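# Stack the black plate onto the white plate

## Task

Set the black plate on top of the white plate so that none of it sticks out beyond the white plate's rim. It must stay there on its own, not because the robot is holding it. Finish by releasing it and moving the tool away.

## Robot and tools

Robot: one six-joint arm with a suction cup as its only tool. There are no fingers. Everything is described by the cup point, which is the middle of the cup's rim when the cup is free. The cup points along the cup point's own +z axis. About 7 cm behind the rim the tool widens, and its body and wrist camera stick out up to about 8 cm sideways, so leave room for them near other objects.

Frames: the scene frame has its origin on the table top directly below the arm's base, with +z up. Looking along +x, +y is to the left. The state line reports the cup point in this frame: end_effector_position in metres, end_effector_quat_wxyz, and linear and angular velocities in m/s and rad/s. At long reach the reported position can be slightly off. All motion commands, however, are given in the cup point's own axes, not the scene frame.

The row format is shared by both motion tools. It has 7 numbers, each in [-1, 1]: dx, dy, dz, rx, ry, rz, suction. The first six are an offset from the cup point's measured pose, not an absolute pose. They are expressed in the cup point's axes and scaled so that 1.0 equals 0.6 m of travel or 180 degrees of turn. rx, ry, rz together form a single rotation vector. The seventh number is an absolute suction level, not an offset. +1 is full vacuum, about 55 kPa below ambient, and a fraction asks for that share of it. 0.05 or less switches suction off. The level persists until changed.

execute_actions(actions): actions is a list of actions. Each action is a table of up to 15 rows, one row per 1/30 s control step. If a table is shorter, its last row is repeated to fill the 15 steps (0.5 s). Within one action, every row is an offset from the pose measured when that action began; rows do not add up. The first action of a call starts from the last pose a result reported. An empty list just returns the current state and images. At every step the commanded pose is clipped to within 100 mm and 16 degrees of the measured pose. A distant target therefore needs several actions, and the arm coasts at most to the last clipped pose. Joints have speed and acceleration limits, and commands are smoothed with about 0.17 s of lag.

move(target, speed, stop_force, blocking): target is one row, an offset from the pose in the latest result that shows one. The cup point follows a straight path lasting 0.5 to 10 s. It takes the shorter way round when turning, and its suction value is applied when the move starts. speed is in m/s, from 0.002 to 0.5 with 0.25 as default, and turning is capped at twice that in rad/s. The path ignores obstacles, and the actual motion can lag, stray or overshoot the speed, especially with the arm stretched out. stop_force is in N, from 9 to 40, and is refused during the first 0.2 s of a scene. The path stops when the wrist sensor reads that much extra resistance along the line to the target for 2 steps in a row. The arm then backs up 2 steps and holds. Use it only with slow, non-rotating moves. Omit it when lifting off a surface the cup presses on. With blocking=false the result comes after 0.5 s while the arm keeps going; poll with wait(0) or halt with stop. This cannot be combined with stop_force. The result adds a move: line. Its endings are done, off_target, moving, held, fault, or contact (stopped by stop_force), along with the distance to target. limits=paced means the pose was clipped. limits=held means a check blocked some steps, after which the motion can surge.

wait(seconds): 0 to 10 s with the last command held. It returns early if a running move ends.
stop(): brakes a running move. Suction is unchanged.
zoom_image(camera, region): camera is cam_high, cam_low or cam_wrist, all 896x504. region is [x0, y0, x1, y1] in image pixels from the top-left corner, at most 504 by 504.
finished_scene(scene): ends the given scene number permanently and reports success. Only call it once the plate rests on its own and the tool has left.

Result lines: Hand target is where the controller is now driving. A pose unreachable line means the clearance check altered or refused the command. suction_measured is the vacuum reached. It stays near 0 without a seal and settles up to 0.15 under the command on an airtight grip, lower with leaks. part_present turns 1 at 0.50 and back to 0 below 0.45. Wrist force and Wrist torque are in the cup point's axes, already net of the tool's weight. They have offsets up to about 4 N and noise, and saturate near 50 N. A reading of no reading is normal. Joint torques are raw drive outputs and are noisy. MOTOR HOT appears from 70 °C, and an OVER-TEMPERATURE FAULT stop comes at 85 °C.

Picking and placing: turn suction on and press the 29 mm rim onto a flat, smooth part of the black plate, fully covered with no edge or gap under it. Under vacuum the cup shortens, so the held plate sits up to about 10 mm nearer the tool. To release, lower the plate until it rests on the white plate, switch suction off, then rise at least 15 mm. If the cup grabs the table, turn suction off.

Avoid: the arm is stiff, so commanding even slightly past a firm contact can cause a fault. A fault comes from joint load limits (135 N m for the big joints, 25.2 N m for the wrists) or from 150 N on the arm. It freezes the arm for 10 s and drops the rest of the call. Approach surfaces slowly. Do not drop, slam, or knock anything off the table. Loose objects may occasionally be nudged by outside pushes.

Cameras: cam_high, cam_low and cam_wrist arrive in that order. Each comes with calibration (K, distortion, T_world_to_cam), which may be slightly off.

Each tool is called after "Call:" as name(argument=value, ...) on one line, values as JSON.

## Session

Call:
execute_actions(actions=[])

Scene clock: 0.00 s.
end_effector_position=(+0.4308, +0.0146, +0.2756) suction_measured=0.00 part_present=0 end_effector_quat_wxyz=(-0.004, -0.014, +1.000, -0.006) end_effector_velocity=(+0.000, +0.000, -0.000) end_effector_angular_velocity=(+0.000, +0.000, +0.000)
Joint positions: [-0.316 -1.721  2.042 -1.891 -1.571 -0.316]
Joint velocities: [ 0.  0.  0. -0.  0.  0.]
Joint torques (N m, as the arm reports them, + toward a larger angle): no reading
Wrist force (N, on the end effector, along its own x y z axes, offset not removed): no reading
Wrist torque (N m, same axes, about the end effector's origin, offset not removed): no reading
Hand target: +0.431, +0.015, +0.276; -0.004, -0.014, +1.000, -0.006

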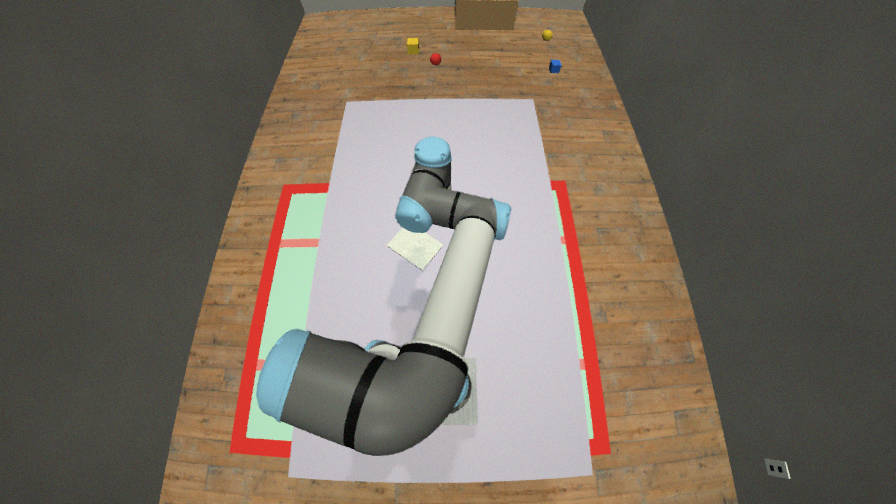

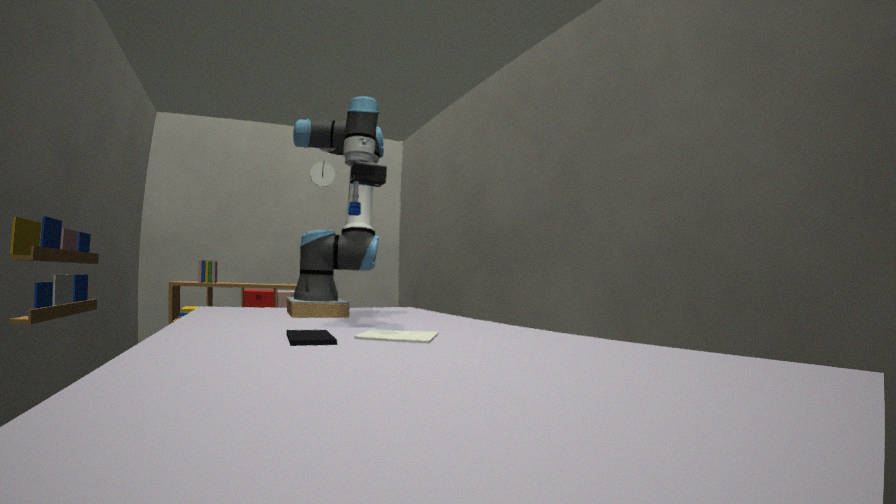

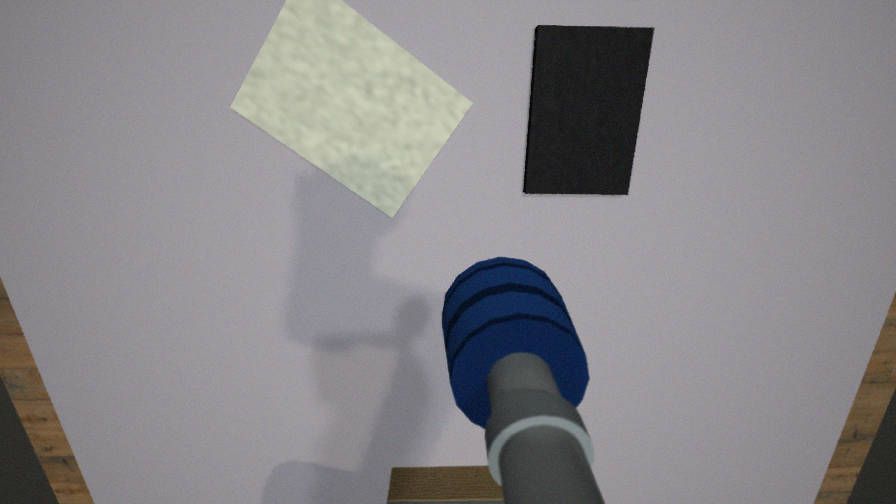

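Call:
move(target=[-0.077,-0.164,0.39,0,0,0,0])

Call:
move(target=[0,0,0.075,0,0,0,1], speed=0.015, stop_force=12)

Scene clock: 11.20 s.
end_effector_position=(+0.4775, -0.0849, +0.0426) suction_measured=0.00 part_present=0 end_effector_quat_wxyz=(-0.004, -0.014, +1.000, -0.006) end_effector_velocity=(+0.001, -0.001, -0.002) end_effector_angular_velocity=(-0.001, -0.001, -0.000)
Joint positions: [-0.483 -1.19   2.199 -2.579 -1.571 -0.482]
Joint velocities: [-0.001  0.008 -0.003 -0.007 -0.    -0.001]
Joint torques (N m, as the arm reports them, + toward a larger angle): [-12.32 -23.62 -21.05  -4.41   1.66  -2.69]
Wrist force (N, on the end effector, along its own x y z axes, offset not removed): [1.3 -1.0 1.5]
Wrist torque (N m, same axes, about the end effector's origin, offset not removed): [-0.06 0.03 0.19]
Hand target: +0.478, -0.085, +0.042; -0.004, -0.014, +1.000, -0.006
Off the commanded pose: 0.001 m, 0 deg.
move: done
camera_calibration (this result's frames):
cam_wrist: T_world_to_cam=[[0.00966996, -0.99989, 0.0112122, -0.0735814], [-0.944963, -0.00547052, 0.32713, 0.453405], [-0.327033, -0.0137584, -0.944913, 0.292918], [0, 0, 0, 1]] pos_world=[0.524957, -0.0670629, 0.129285]

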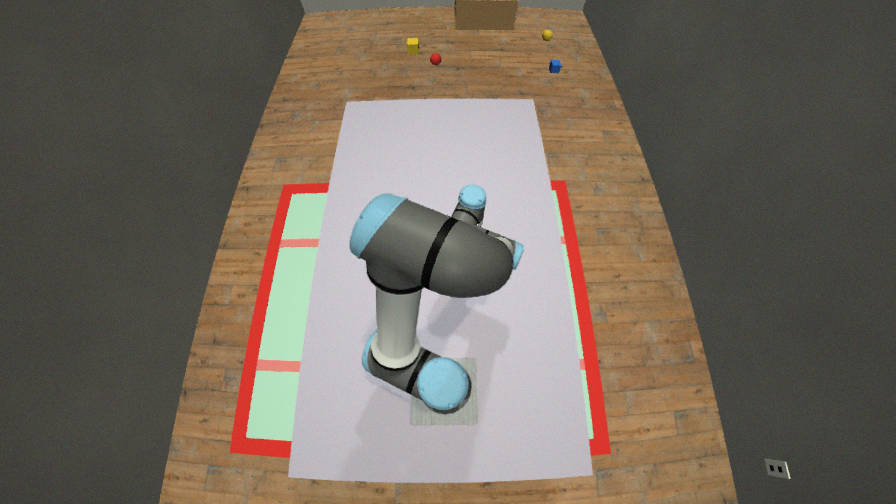

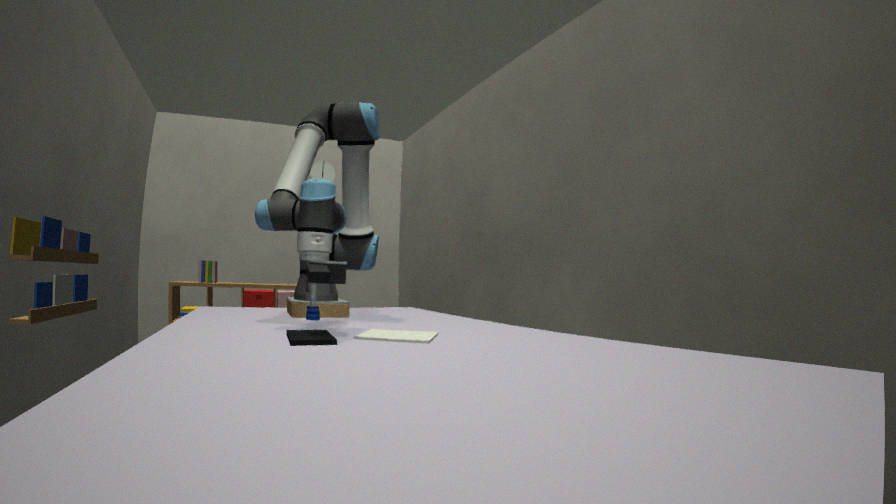

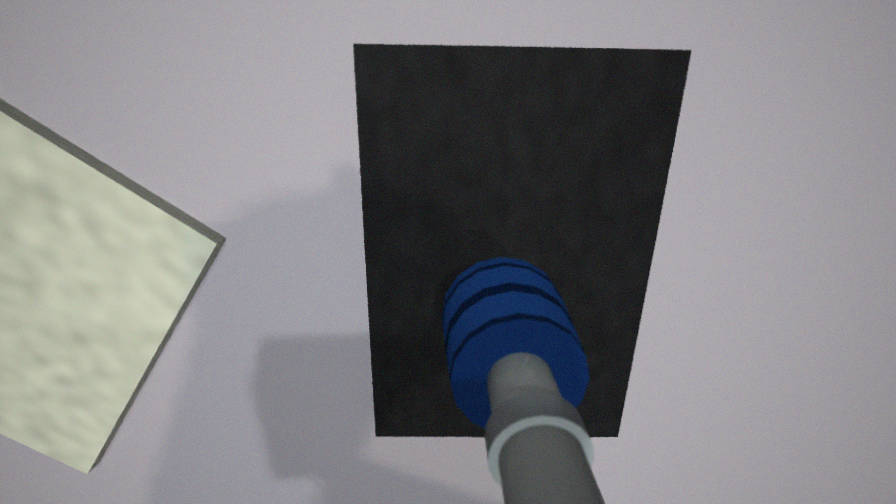

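Scene clock: 14.50 s.
end_effector_position=(+0.4771, -0.0853, -0.0007) suction_measured=0.95 part_present=1 end_effector_quat_wxyz=(-0.004, -0.014, +1.000, -0.006) end_effector_velocity=(-0.001, +0.000, +0.002) end_effector_angular_velocity=(+0.001, +0.002, -0.000)
Joint positions: [-0.483 -1.08   2.213 -2.704 -1.571 -0.483]
Joint velocities: [-0.    -0.008  0.     0.009 -0.    -0.   ]
Joint torques (N m, as the arm reports them, + toward a larger angle): [ -6.29 -29.46   0.39   1.68   1.24   0.69]
Wrist force (N, on the end effector, along its own x y z axes, offset not removed): [7.7 -0.6 -26.5]
Wrist torque (N m, same axes, about the end effector's origin, offset not removed): [-0.29 -0.45 0.10]
Hand target: +0.477, -0.085, -0.000; -0.004, -0.014, +1.000, -0.006
Off the commanded pose: 0.002 m, 0 deg.
move: contact
camera_calibration (this result's frames):
cam_wrist: T_world_to_cam=[[0.00967166, -0.999891, 0.0111501, -0.0735459], [-0.944925, -0.00549083, 0.327242, 0.467141], [-0.327145, -0.0137009, -0.944875, 0.251929], [0, 0, 0, 1]] pos_world=[0.524541, -0.0675212, 0.0859938]

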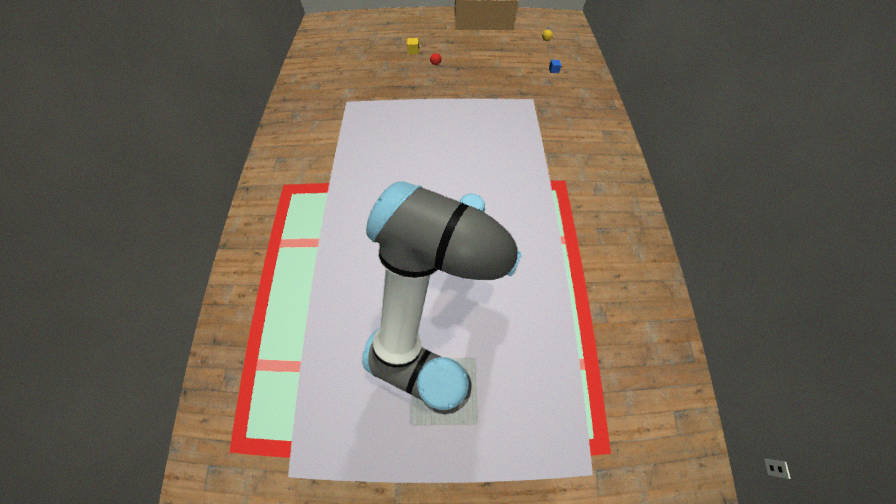

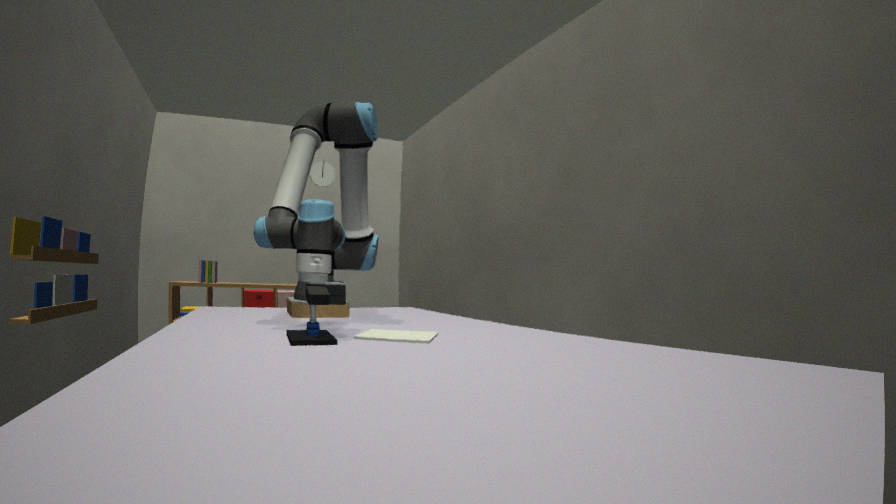

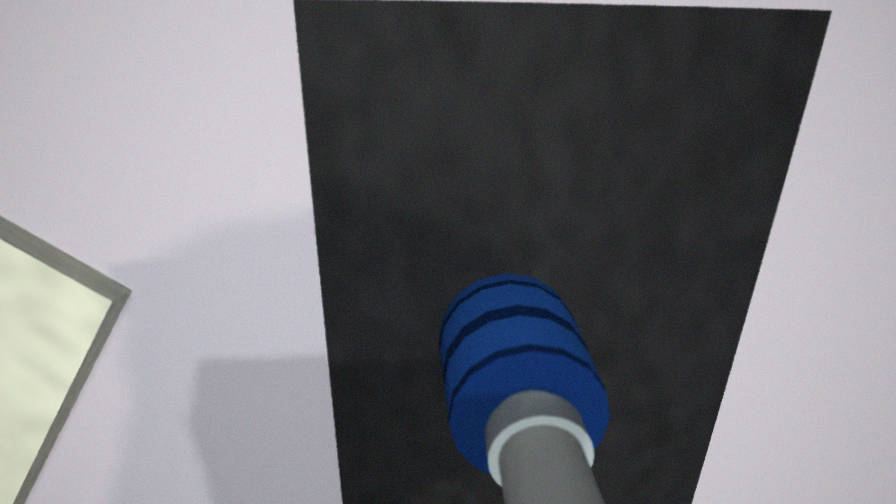

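Call:
move(target=[0,0,-0.045,0,0,0,1], speed=0.08)

Call:
move(target=[-0.019,0.323,0,0,0,-0.308,1])

Call:
move(target=[0,0,0.02,0,0,0,1], speed=0.03)

Scene clock: 20.57 s.
end_effector_position=(+0.4773, -0.0851, +0.0260) suction_measured=0.98 part_present=1 end_effector_quat_wxyz=(-0.004, -0.014, +1.000, -0.006) end_effector_velocity=(+0.000, -0.000, +0.003) end_effector_angular_velocity=(+0.000, +0.000, -0.000)
Joint positions: [-0.483 -1.149  2.206 -2.628 -1.571 -0.483]
Joint velocities: [-0.    -0.007 -0.001  0.008  0.     0.   ]
Joint torques (N m, as the arm reports them, + toward a larger angle): [ -2.96 -39.26 -21.61  -0.23   1.4    2.25]
Wrist force (N, on the end effector, along its own x y z axes, offset not removed): [1.7 -2.9 3.7]
Wrist torque (N m, same axes, about the end effector's origin, offset not removed): [-0.30 -0.17 0.17]
Hand target: +0.477, -0.085, +0.026; -0.004, -0.014, +1.000, -0.006
Off the commanded pose: 0.000 m, 0 deg.
move: done
camera_calibration (this result's frames):
cam_wrist: T_world_to_cam=[[0.00966387, -0.999891, 0.0111693, -0.0735606], [-0.944937, -0.00547771, 0.327205, 0.458656], [-0.327108, -0.0137163, -0.944887, 0.277192], [0, 0, 0, 1]] pos_world=[0.524784, -0.0672381, 0.112663]

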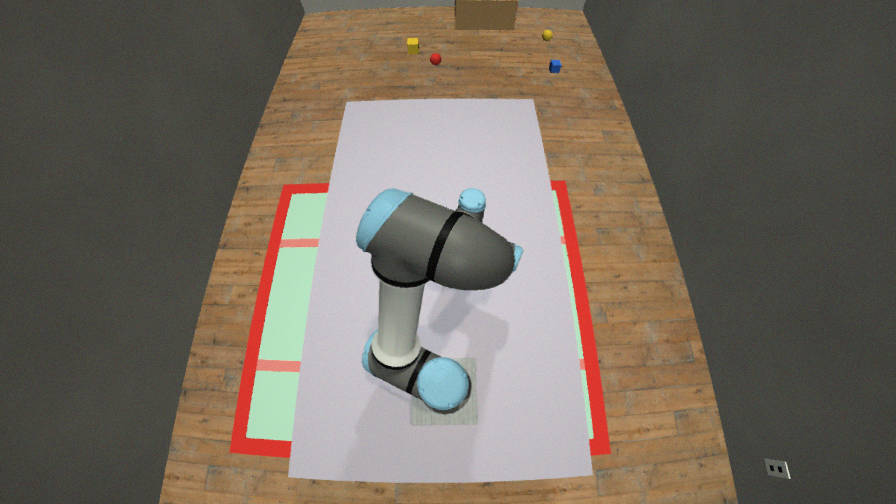

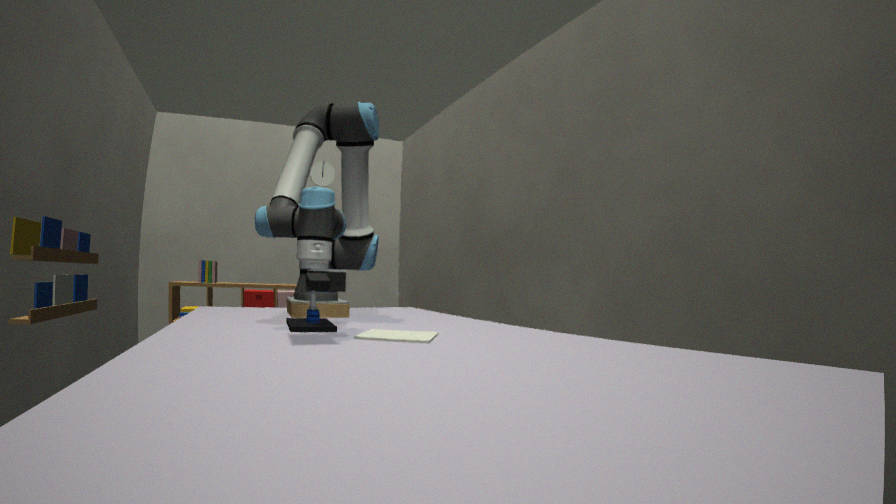

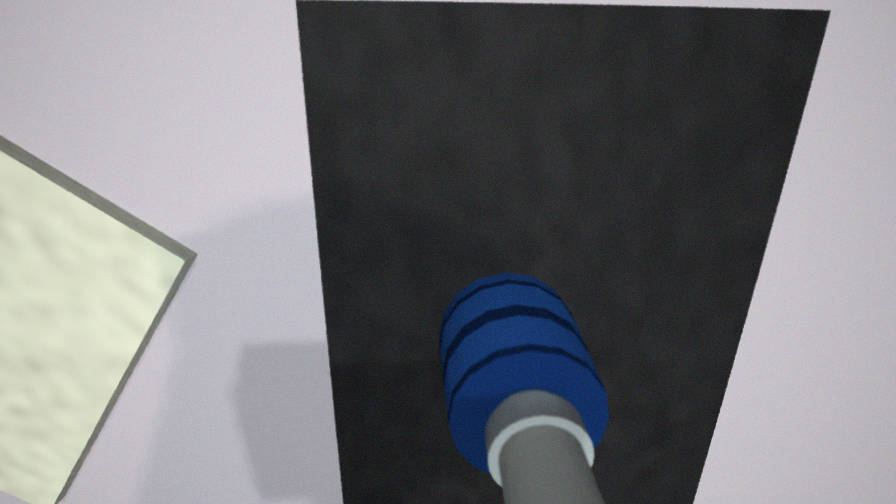

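Scene clock: 23.03 s.
end_effector_position=(+0.4832, +0.1086, +0.0237) suction_measured=0.98 part_present=1 end_effector_quat_wxyz=(-0.006, -0.477, +0.879, -0.003) end_effector_velocity=(-0.000, +0.003, -0.000) end_effector_angular_velocity=(-0.000, +0.001, +0.015)
Joint positions: [-0.079 -1.133  2.176 -2.613 -1.571 -1.045]
Joint velocities: [ 0.007  0.002 -0.002  0.002 -0.    -0.008]
Joint torques (N m, as the arm reports them, + toward a larger angle): [ 12.35 -24.84 -22.65  -0.1    1.65  -2.83]
Wrist force (N, on the end effector, along its own x y z axes, offset not removed): [1.7 -1.2 2.7]
Wrist torque (N m, same axes, about the end effector's origin, offset not removed): [-0.10 -0.26 0.02]
Hand target: +0.483, +0.109, +0.024; -0.006, -0.478, +0.878, -0.003
Off the commanded pose: 0.000 m, 0 deg.
move: done
camera_calibration (this result's frames):
cam_wrist: T_world_to_cam=[[0.828057, -0.560643, -0.000293224, -0.322819], [-0.528565, -0.780852, 0.333, 0.348888], [-0.186923, -0.275588, -0.942927, 0.240289], [0, 0, 0, 1]] pos_world=[0.496638, 0.157665, 0.110301]

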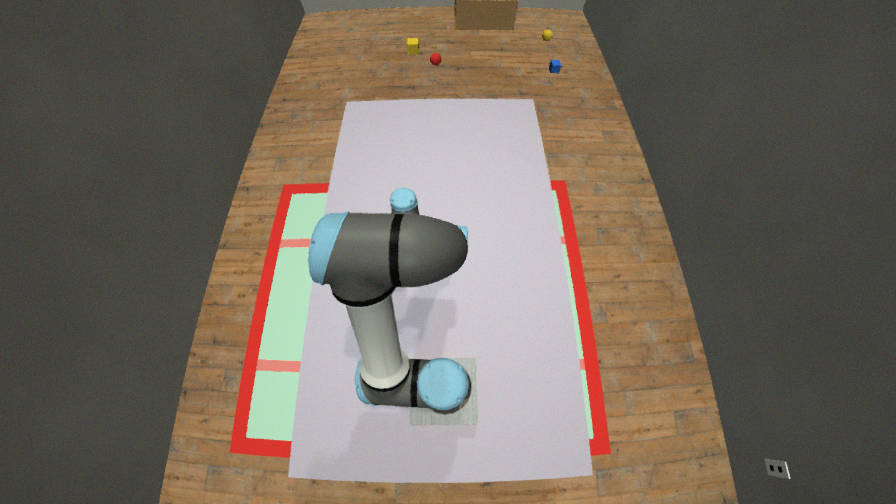

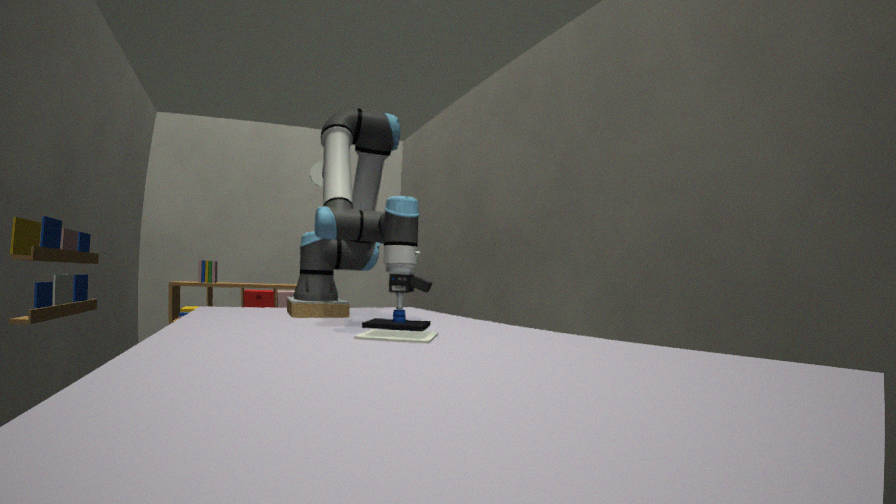

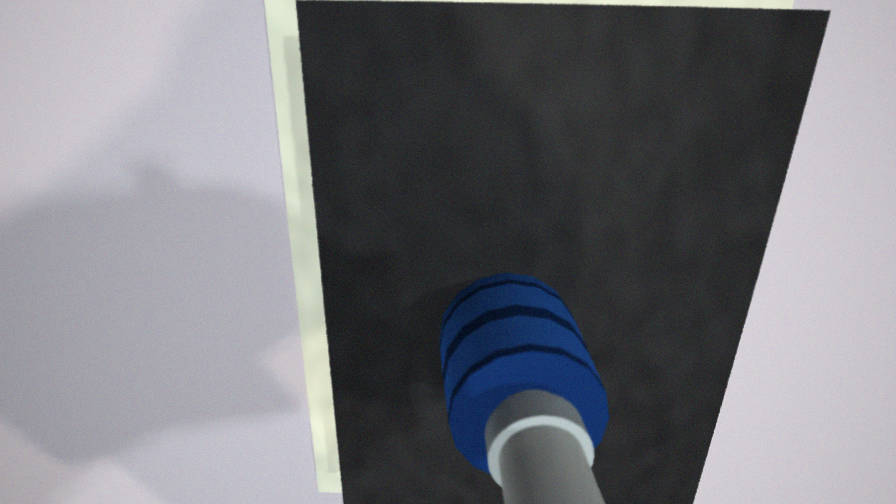

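Scene clock: 23.83 s.
end_effector_position=(+0.4831, +0.1086, +0.0120) suction_measured=0.98 part_present=1 end_effector_quat_wxyz=(-0.006, -0.477, +0.879, -0.003) end_effector_velocity=(+0.000, -0.000, -0.002) end_effector_angular_velocity=(-0.001, -0.000, -0.000)
Joint positions: [-0.079 -1.104  2.18  -2.646 -1.571 -1.045]
Joint velocities: [-0.     0.006  0.001 -0.007 -0.001  0.   ]
Joint torques (N m, as the arm reports them, + toward a larger angle): [ -8.5  -25.06  -1.64  -4.26   1.57   2.28]
Wrist force (N, on the end effector, along its own x y z axes, offset not removed): [1.2 -1.9 2.1]
Wrist torque (N m, same axes, about the end effector's origin, offset not removed): [-0.18 -0.20 0.11]
Hand target: +0.483, +0.108, +0.012; -0.006, -0.477, +0.879, -0.003
Off the commanded pose: 0.000 m, 0 deg.
move: done
camera_calibration (this result's frames):
cam_wrist: T_world_to_cam=[[0.828152, -0.560504, -0.000313739, -0.322802], [-0.528426, -0.780943, 0.333007, 0.352628], [-0.186897, -0.275615, -0.942924, 0.229179], [0, 0, 0, 1]] pos_world=[0.4965, 0.157615, 0.0985691]

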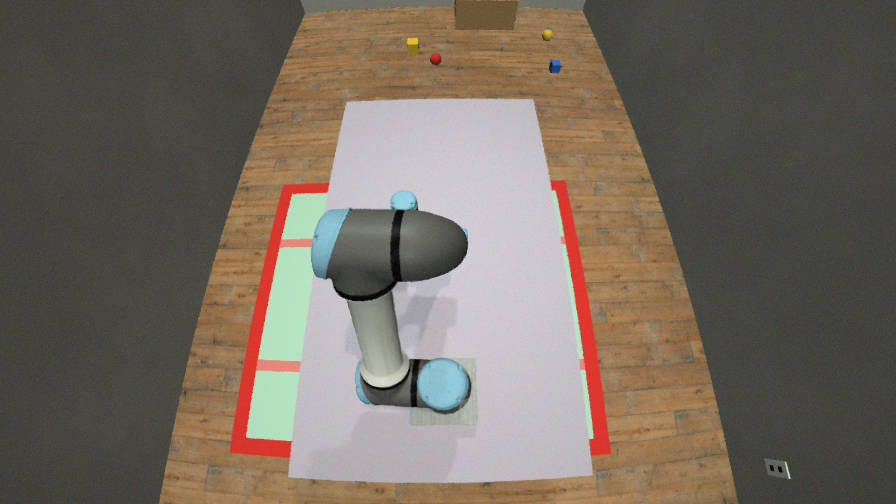

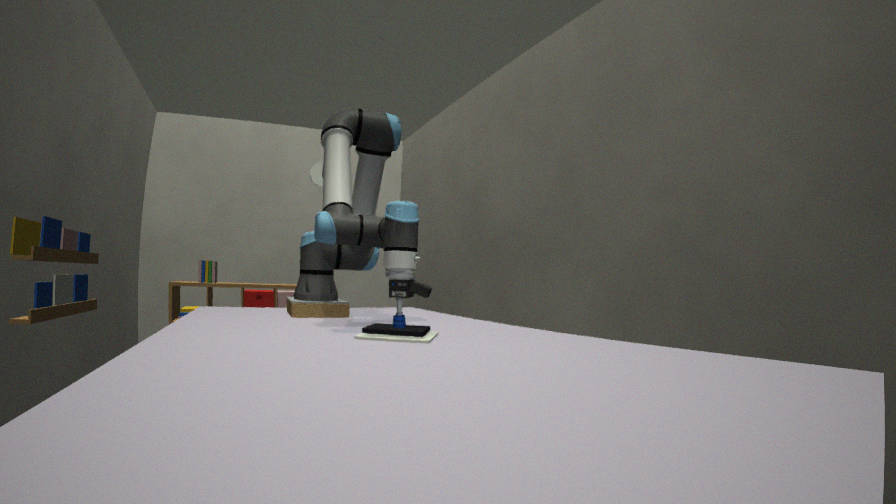

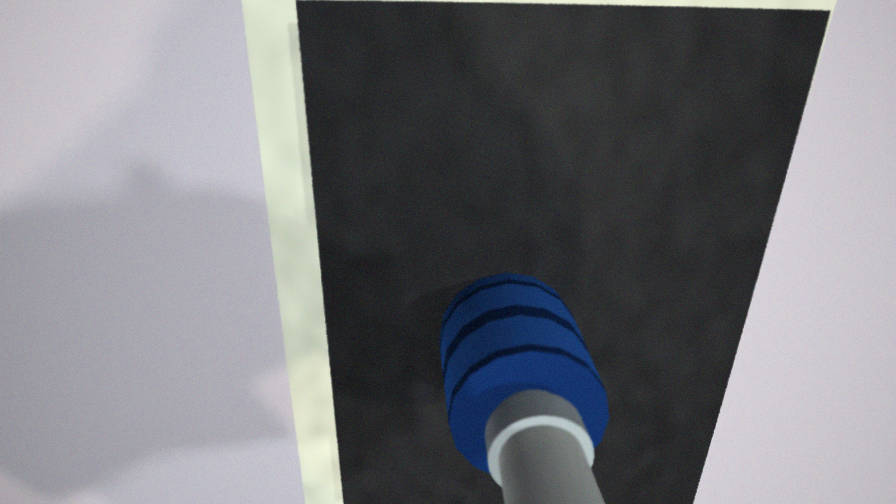

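Aligned, allowing for parallax.

Call:
move(target=[0,0,0.02,0,0,0,1], speed=0.008, stop_force=10)

Call:
execute_actions(actions=[[[0,0,-0.001,0,0,0,0]]])

Call:
move(target=[0,0,-0.3,0,0,0,0])

Scene clock: 27.77 s.
end_effector_position=(+0.4830, +0.1084, +0.0055) suction_measured=0.98 part_present=1 end_effector_quat_wxyz=(-0.006, -0.477, +0.879, -0.003) end_effector_velocity=(-0.001, +0.000, +0.002) end_effector_angular_velocity=(-0.000, +0.001, +0.001)
Joint positions: [-0.079 -1.088  2.181 -2.664 -1.571 -1.045]
Joint velocities: [ 0.001 -0.006  0.     0.007 -0.    -0.   ]
Joint torques (N m, as the arm reports them, + toward a larger angle): [ -4.29 -32.46  -2.18   1.21   1.3    2.21]
Wrist force (N, on the end effector, along its own x y z axes, offset not removed): [5.3 2.9 -18.9]
Wrist torque (N m, same axes, about the end effector's origin, offset not removed): [0.12 -0.34 -0.01]
Hand target: +0.483, +0.108, +0.006; -0.006, -0.477, +0.879, -0.003
Off the commanded pose: 0.006 m, 0 deg.
move: contact
camera_calibration (this result's frames):
cam_wrist: T_world_to_cam=[[0.828057, -0.560644, -0.00038129, -0.322771], [-0.528532, -0.780854, 0.333048, 0.354668], [-0.187019, -0.275581, -0.94291, 0.223079], [0, 0, 0, 1]] pos_world=[0.496447, 0.15746, 0.0920989]

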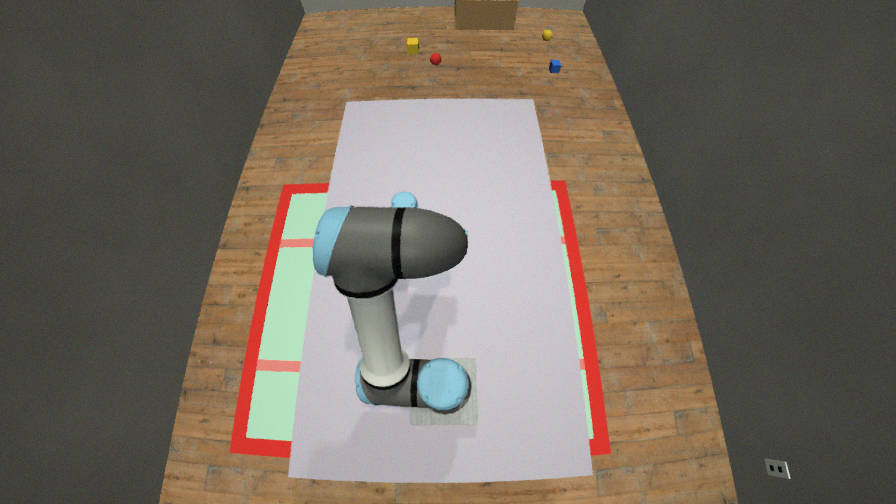

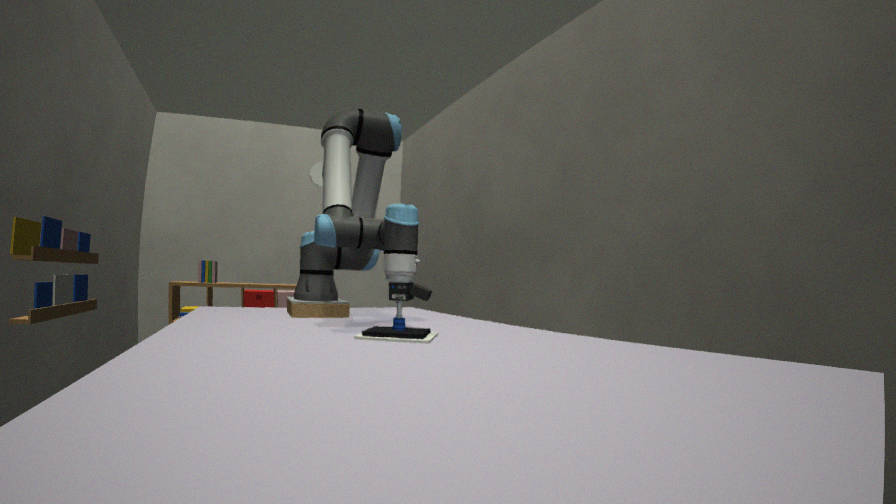

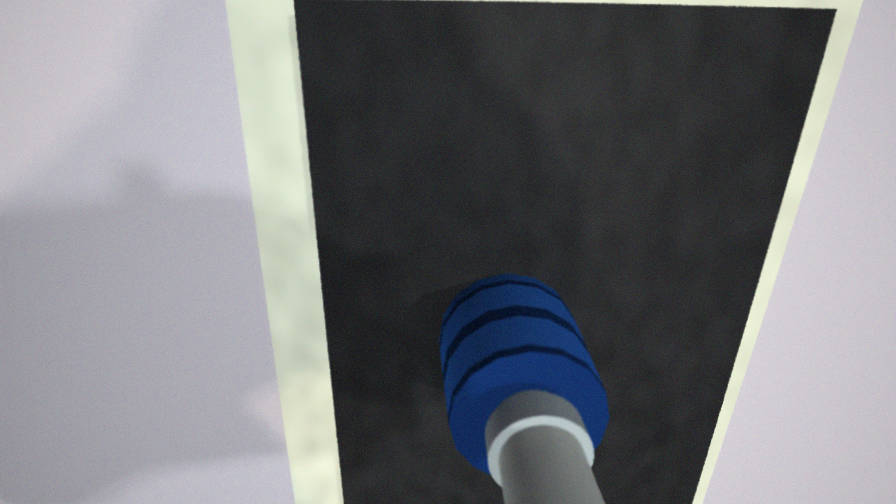

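Scene clock: 28.27 s.
end_effector_position=(+0.4829, +0.1084, +0.0061) suction_measured=0.00 part_present=0 end_effector_quat_wxyz=(-0.006, -0.477, +0.879, -0.003) end_effector_velocity=(-0.000, -0.000, -0.000) end_effector_angular_velocity=(-0.000, +0.001, -0.000)
Joint positions: [-0.079 -1.089  2.181 -2.662 -1.571 -1.045]
Joint velocities: [-0.     0.     0.     0.001 -0.     0.   ]
Joint torques (N m, as the arm reports them, + toward a larger angle): [ -5.11 -36.65 -18.71   0.86   1.28   2.1 ]
Wrist force (N, on the end effector, along its own x y z axes, offset not removed): [1.0 -1.0 -8.8]
Wrist torque (N m, same axes, about the end effector's origin, offset not removed): [-0.12 0.01 0.15]
Hand target: +0.483, +0.108, +0.006; -0.006, -0.477, +0.879, -0.003
Off the commanded pose: 0.000 m, 0 deg.
camera_calibration (this result's frames):
cam_wrist: T_world_to_cam=[[0.828055, -0.560646, -0.000508145, -0.322704], [-0.528484, -0.780856, 0.33312, 0.354433], [-0.187159, -0.275573, -0.942884, 0.22365], [0, 0, 0, 1]] pos_world=[0.496387, 0.15747, 0.0926434]

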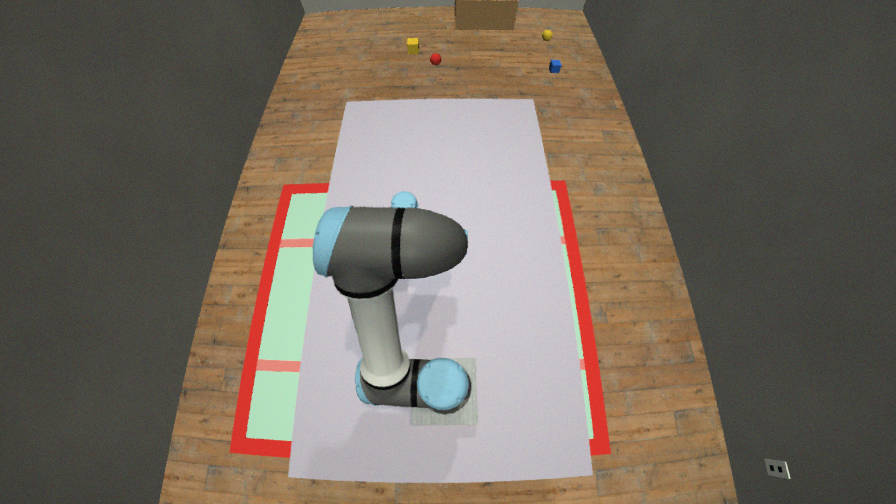

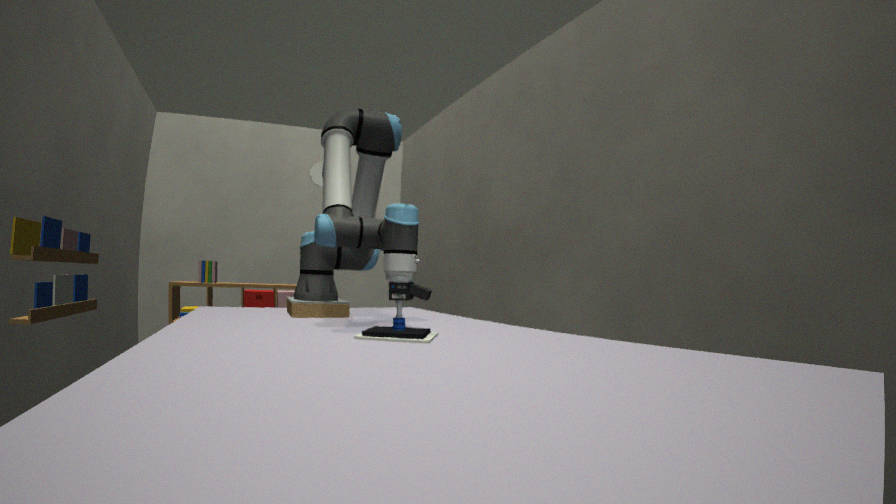

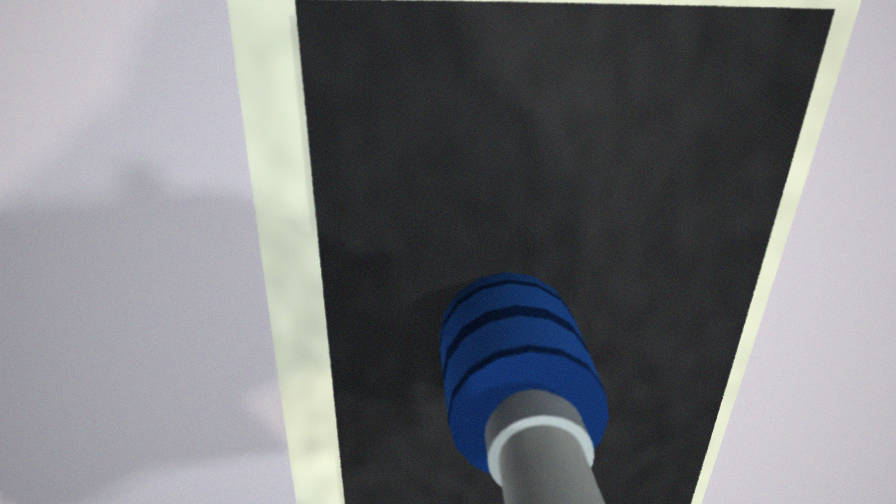

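Scene clock: 29.63 s.
end_effector_position=(+0.4846, +0.1105, +0.1857) suction_measured=0.00 part_present=0 end_effector_quat_wxyz=(-0.006, -0.477, +0.879, -0.003) end_effector_velocity=(-0.000, -0.001, +0.002) end_effector_angular_velocity=(-0.001, +0.003, -0.002)
Joint positions: [-0.079 -1.455  2.032 -2.148 -1.571 -1.045]
Joint velocities: [-0.002 -0.003 -0.004  0.01  -0.001 -0.   ]
Joint torques (N m, as the arm reports them, + toward a larger angle): [-12.07 -32.42 -27.54   0.07  -1.94  -2.83]
Wrist force (N, on the end effector, along its own x y z axes, offset not removed): [2.5 -2.1 2.1]
Wrist torque (N m, same axes, about the end effector's origin, offset not removed): [-0.20 -0.31 0.12]
Hand target: +0.485, +0.110, +0.186; -0.006, -0.477, +0.879, -0.003
Off the commanded pose: 0.000 m, 0 deg.
move: done
camera_calibration (this result's frames):
cam_wrist: T_world_to_cam=[[0.828108, -0.560569, -0.000396301, -0.322911], [-0.528478, -0.780936, 0.332941, 0.297188], [-0.186946, -0.275501, -0.942948, 0.393822], [0, 0, 0, 1]] pos_world=[0.498085, 0.15957, 0.27228]

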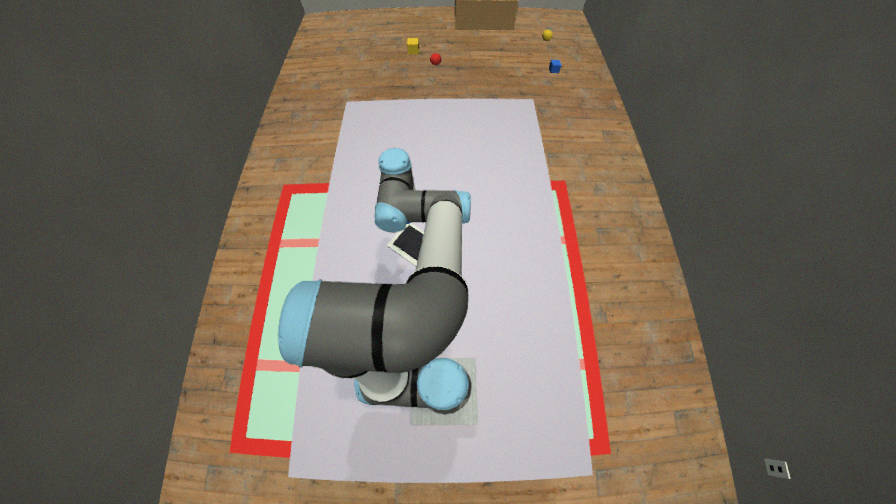

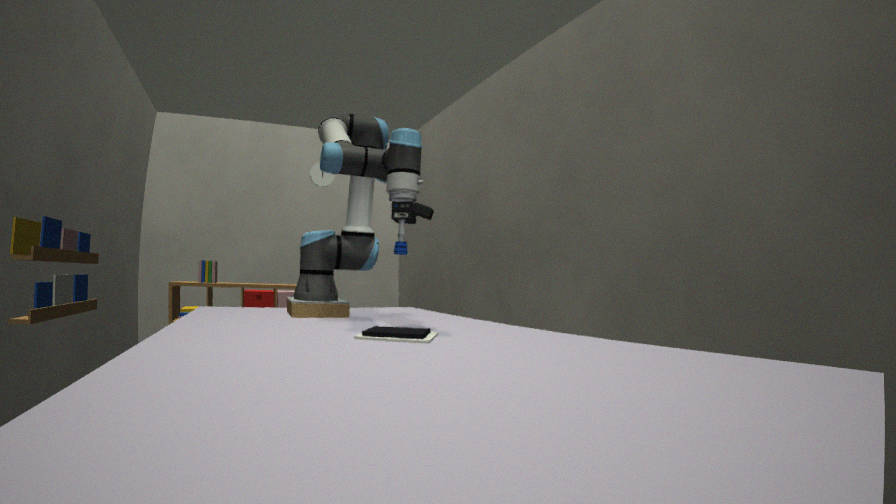

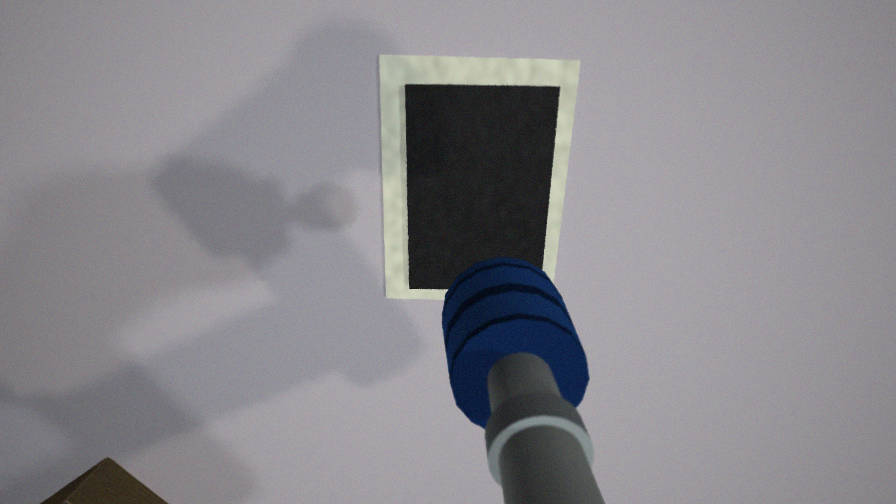

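Call:
finished_scene(scene=1)

The scene is finished: the task was done.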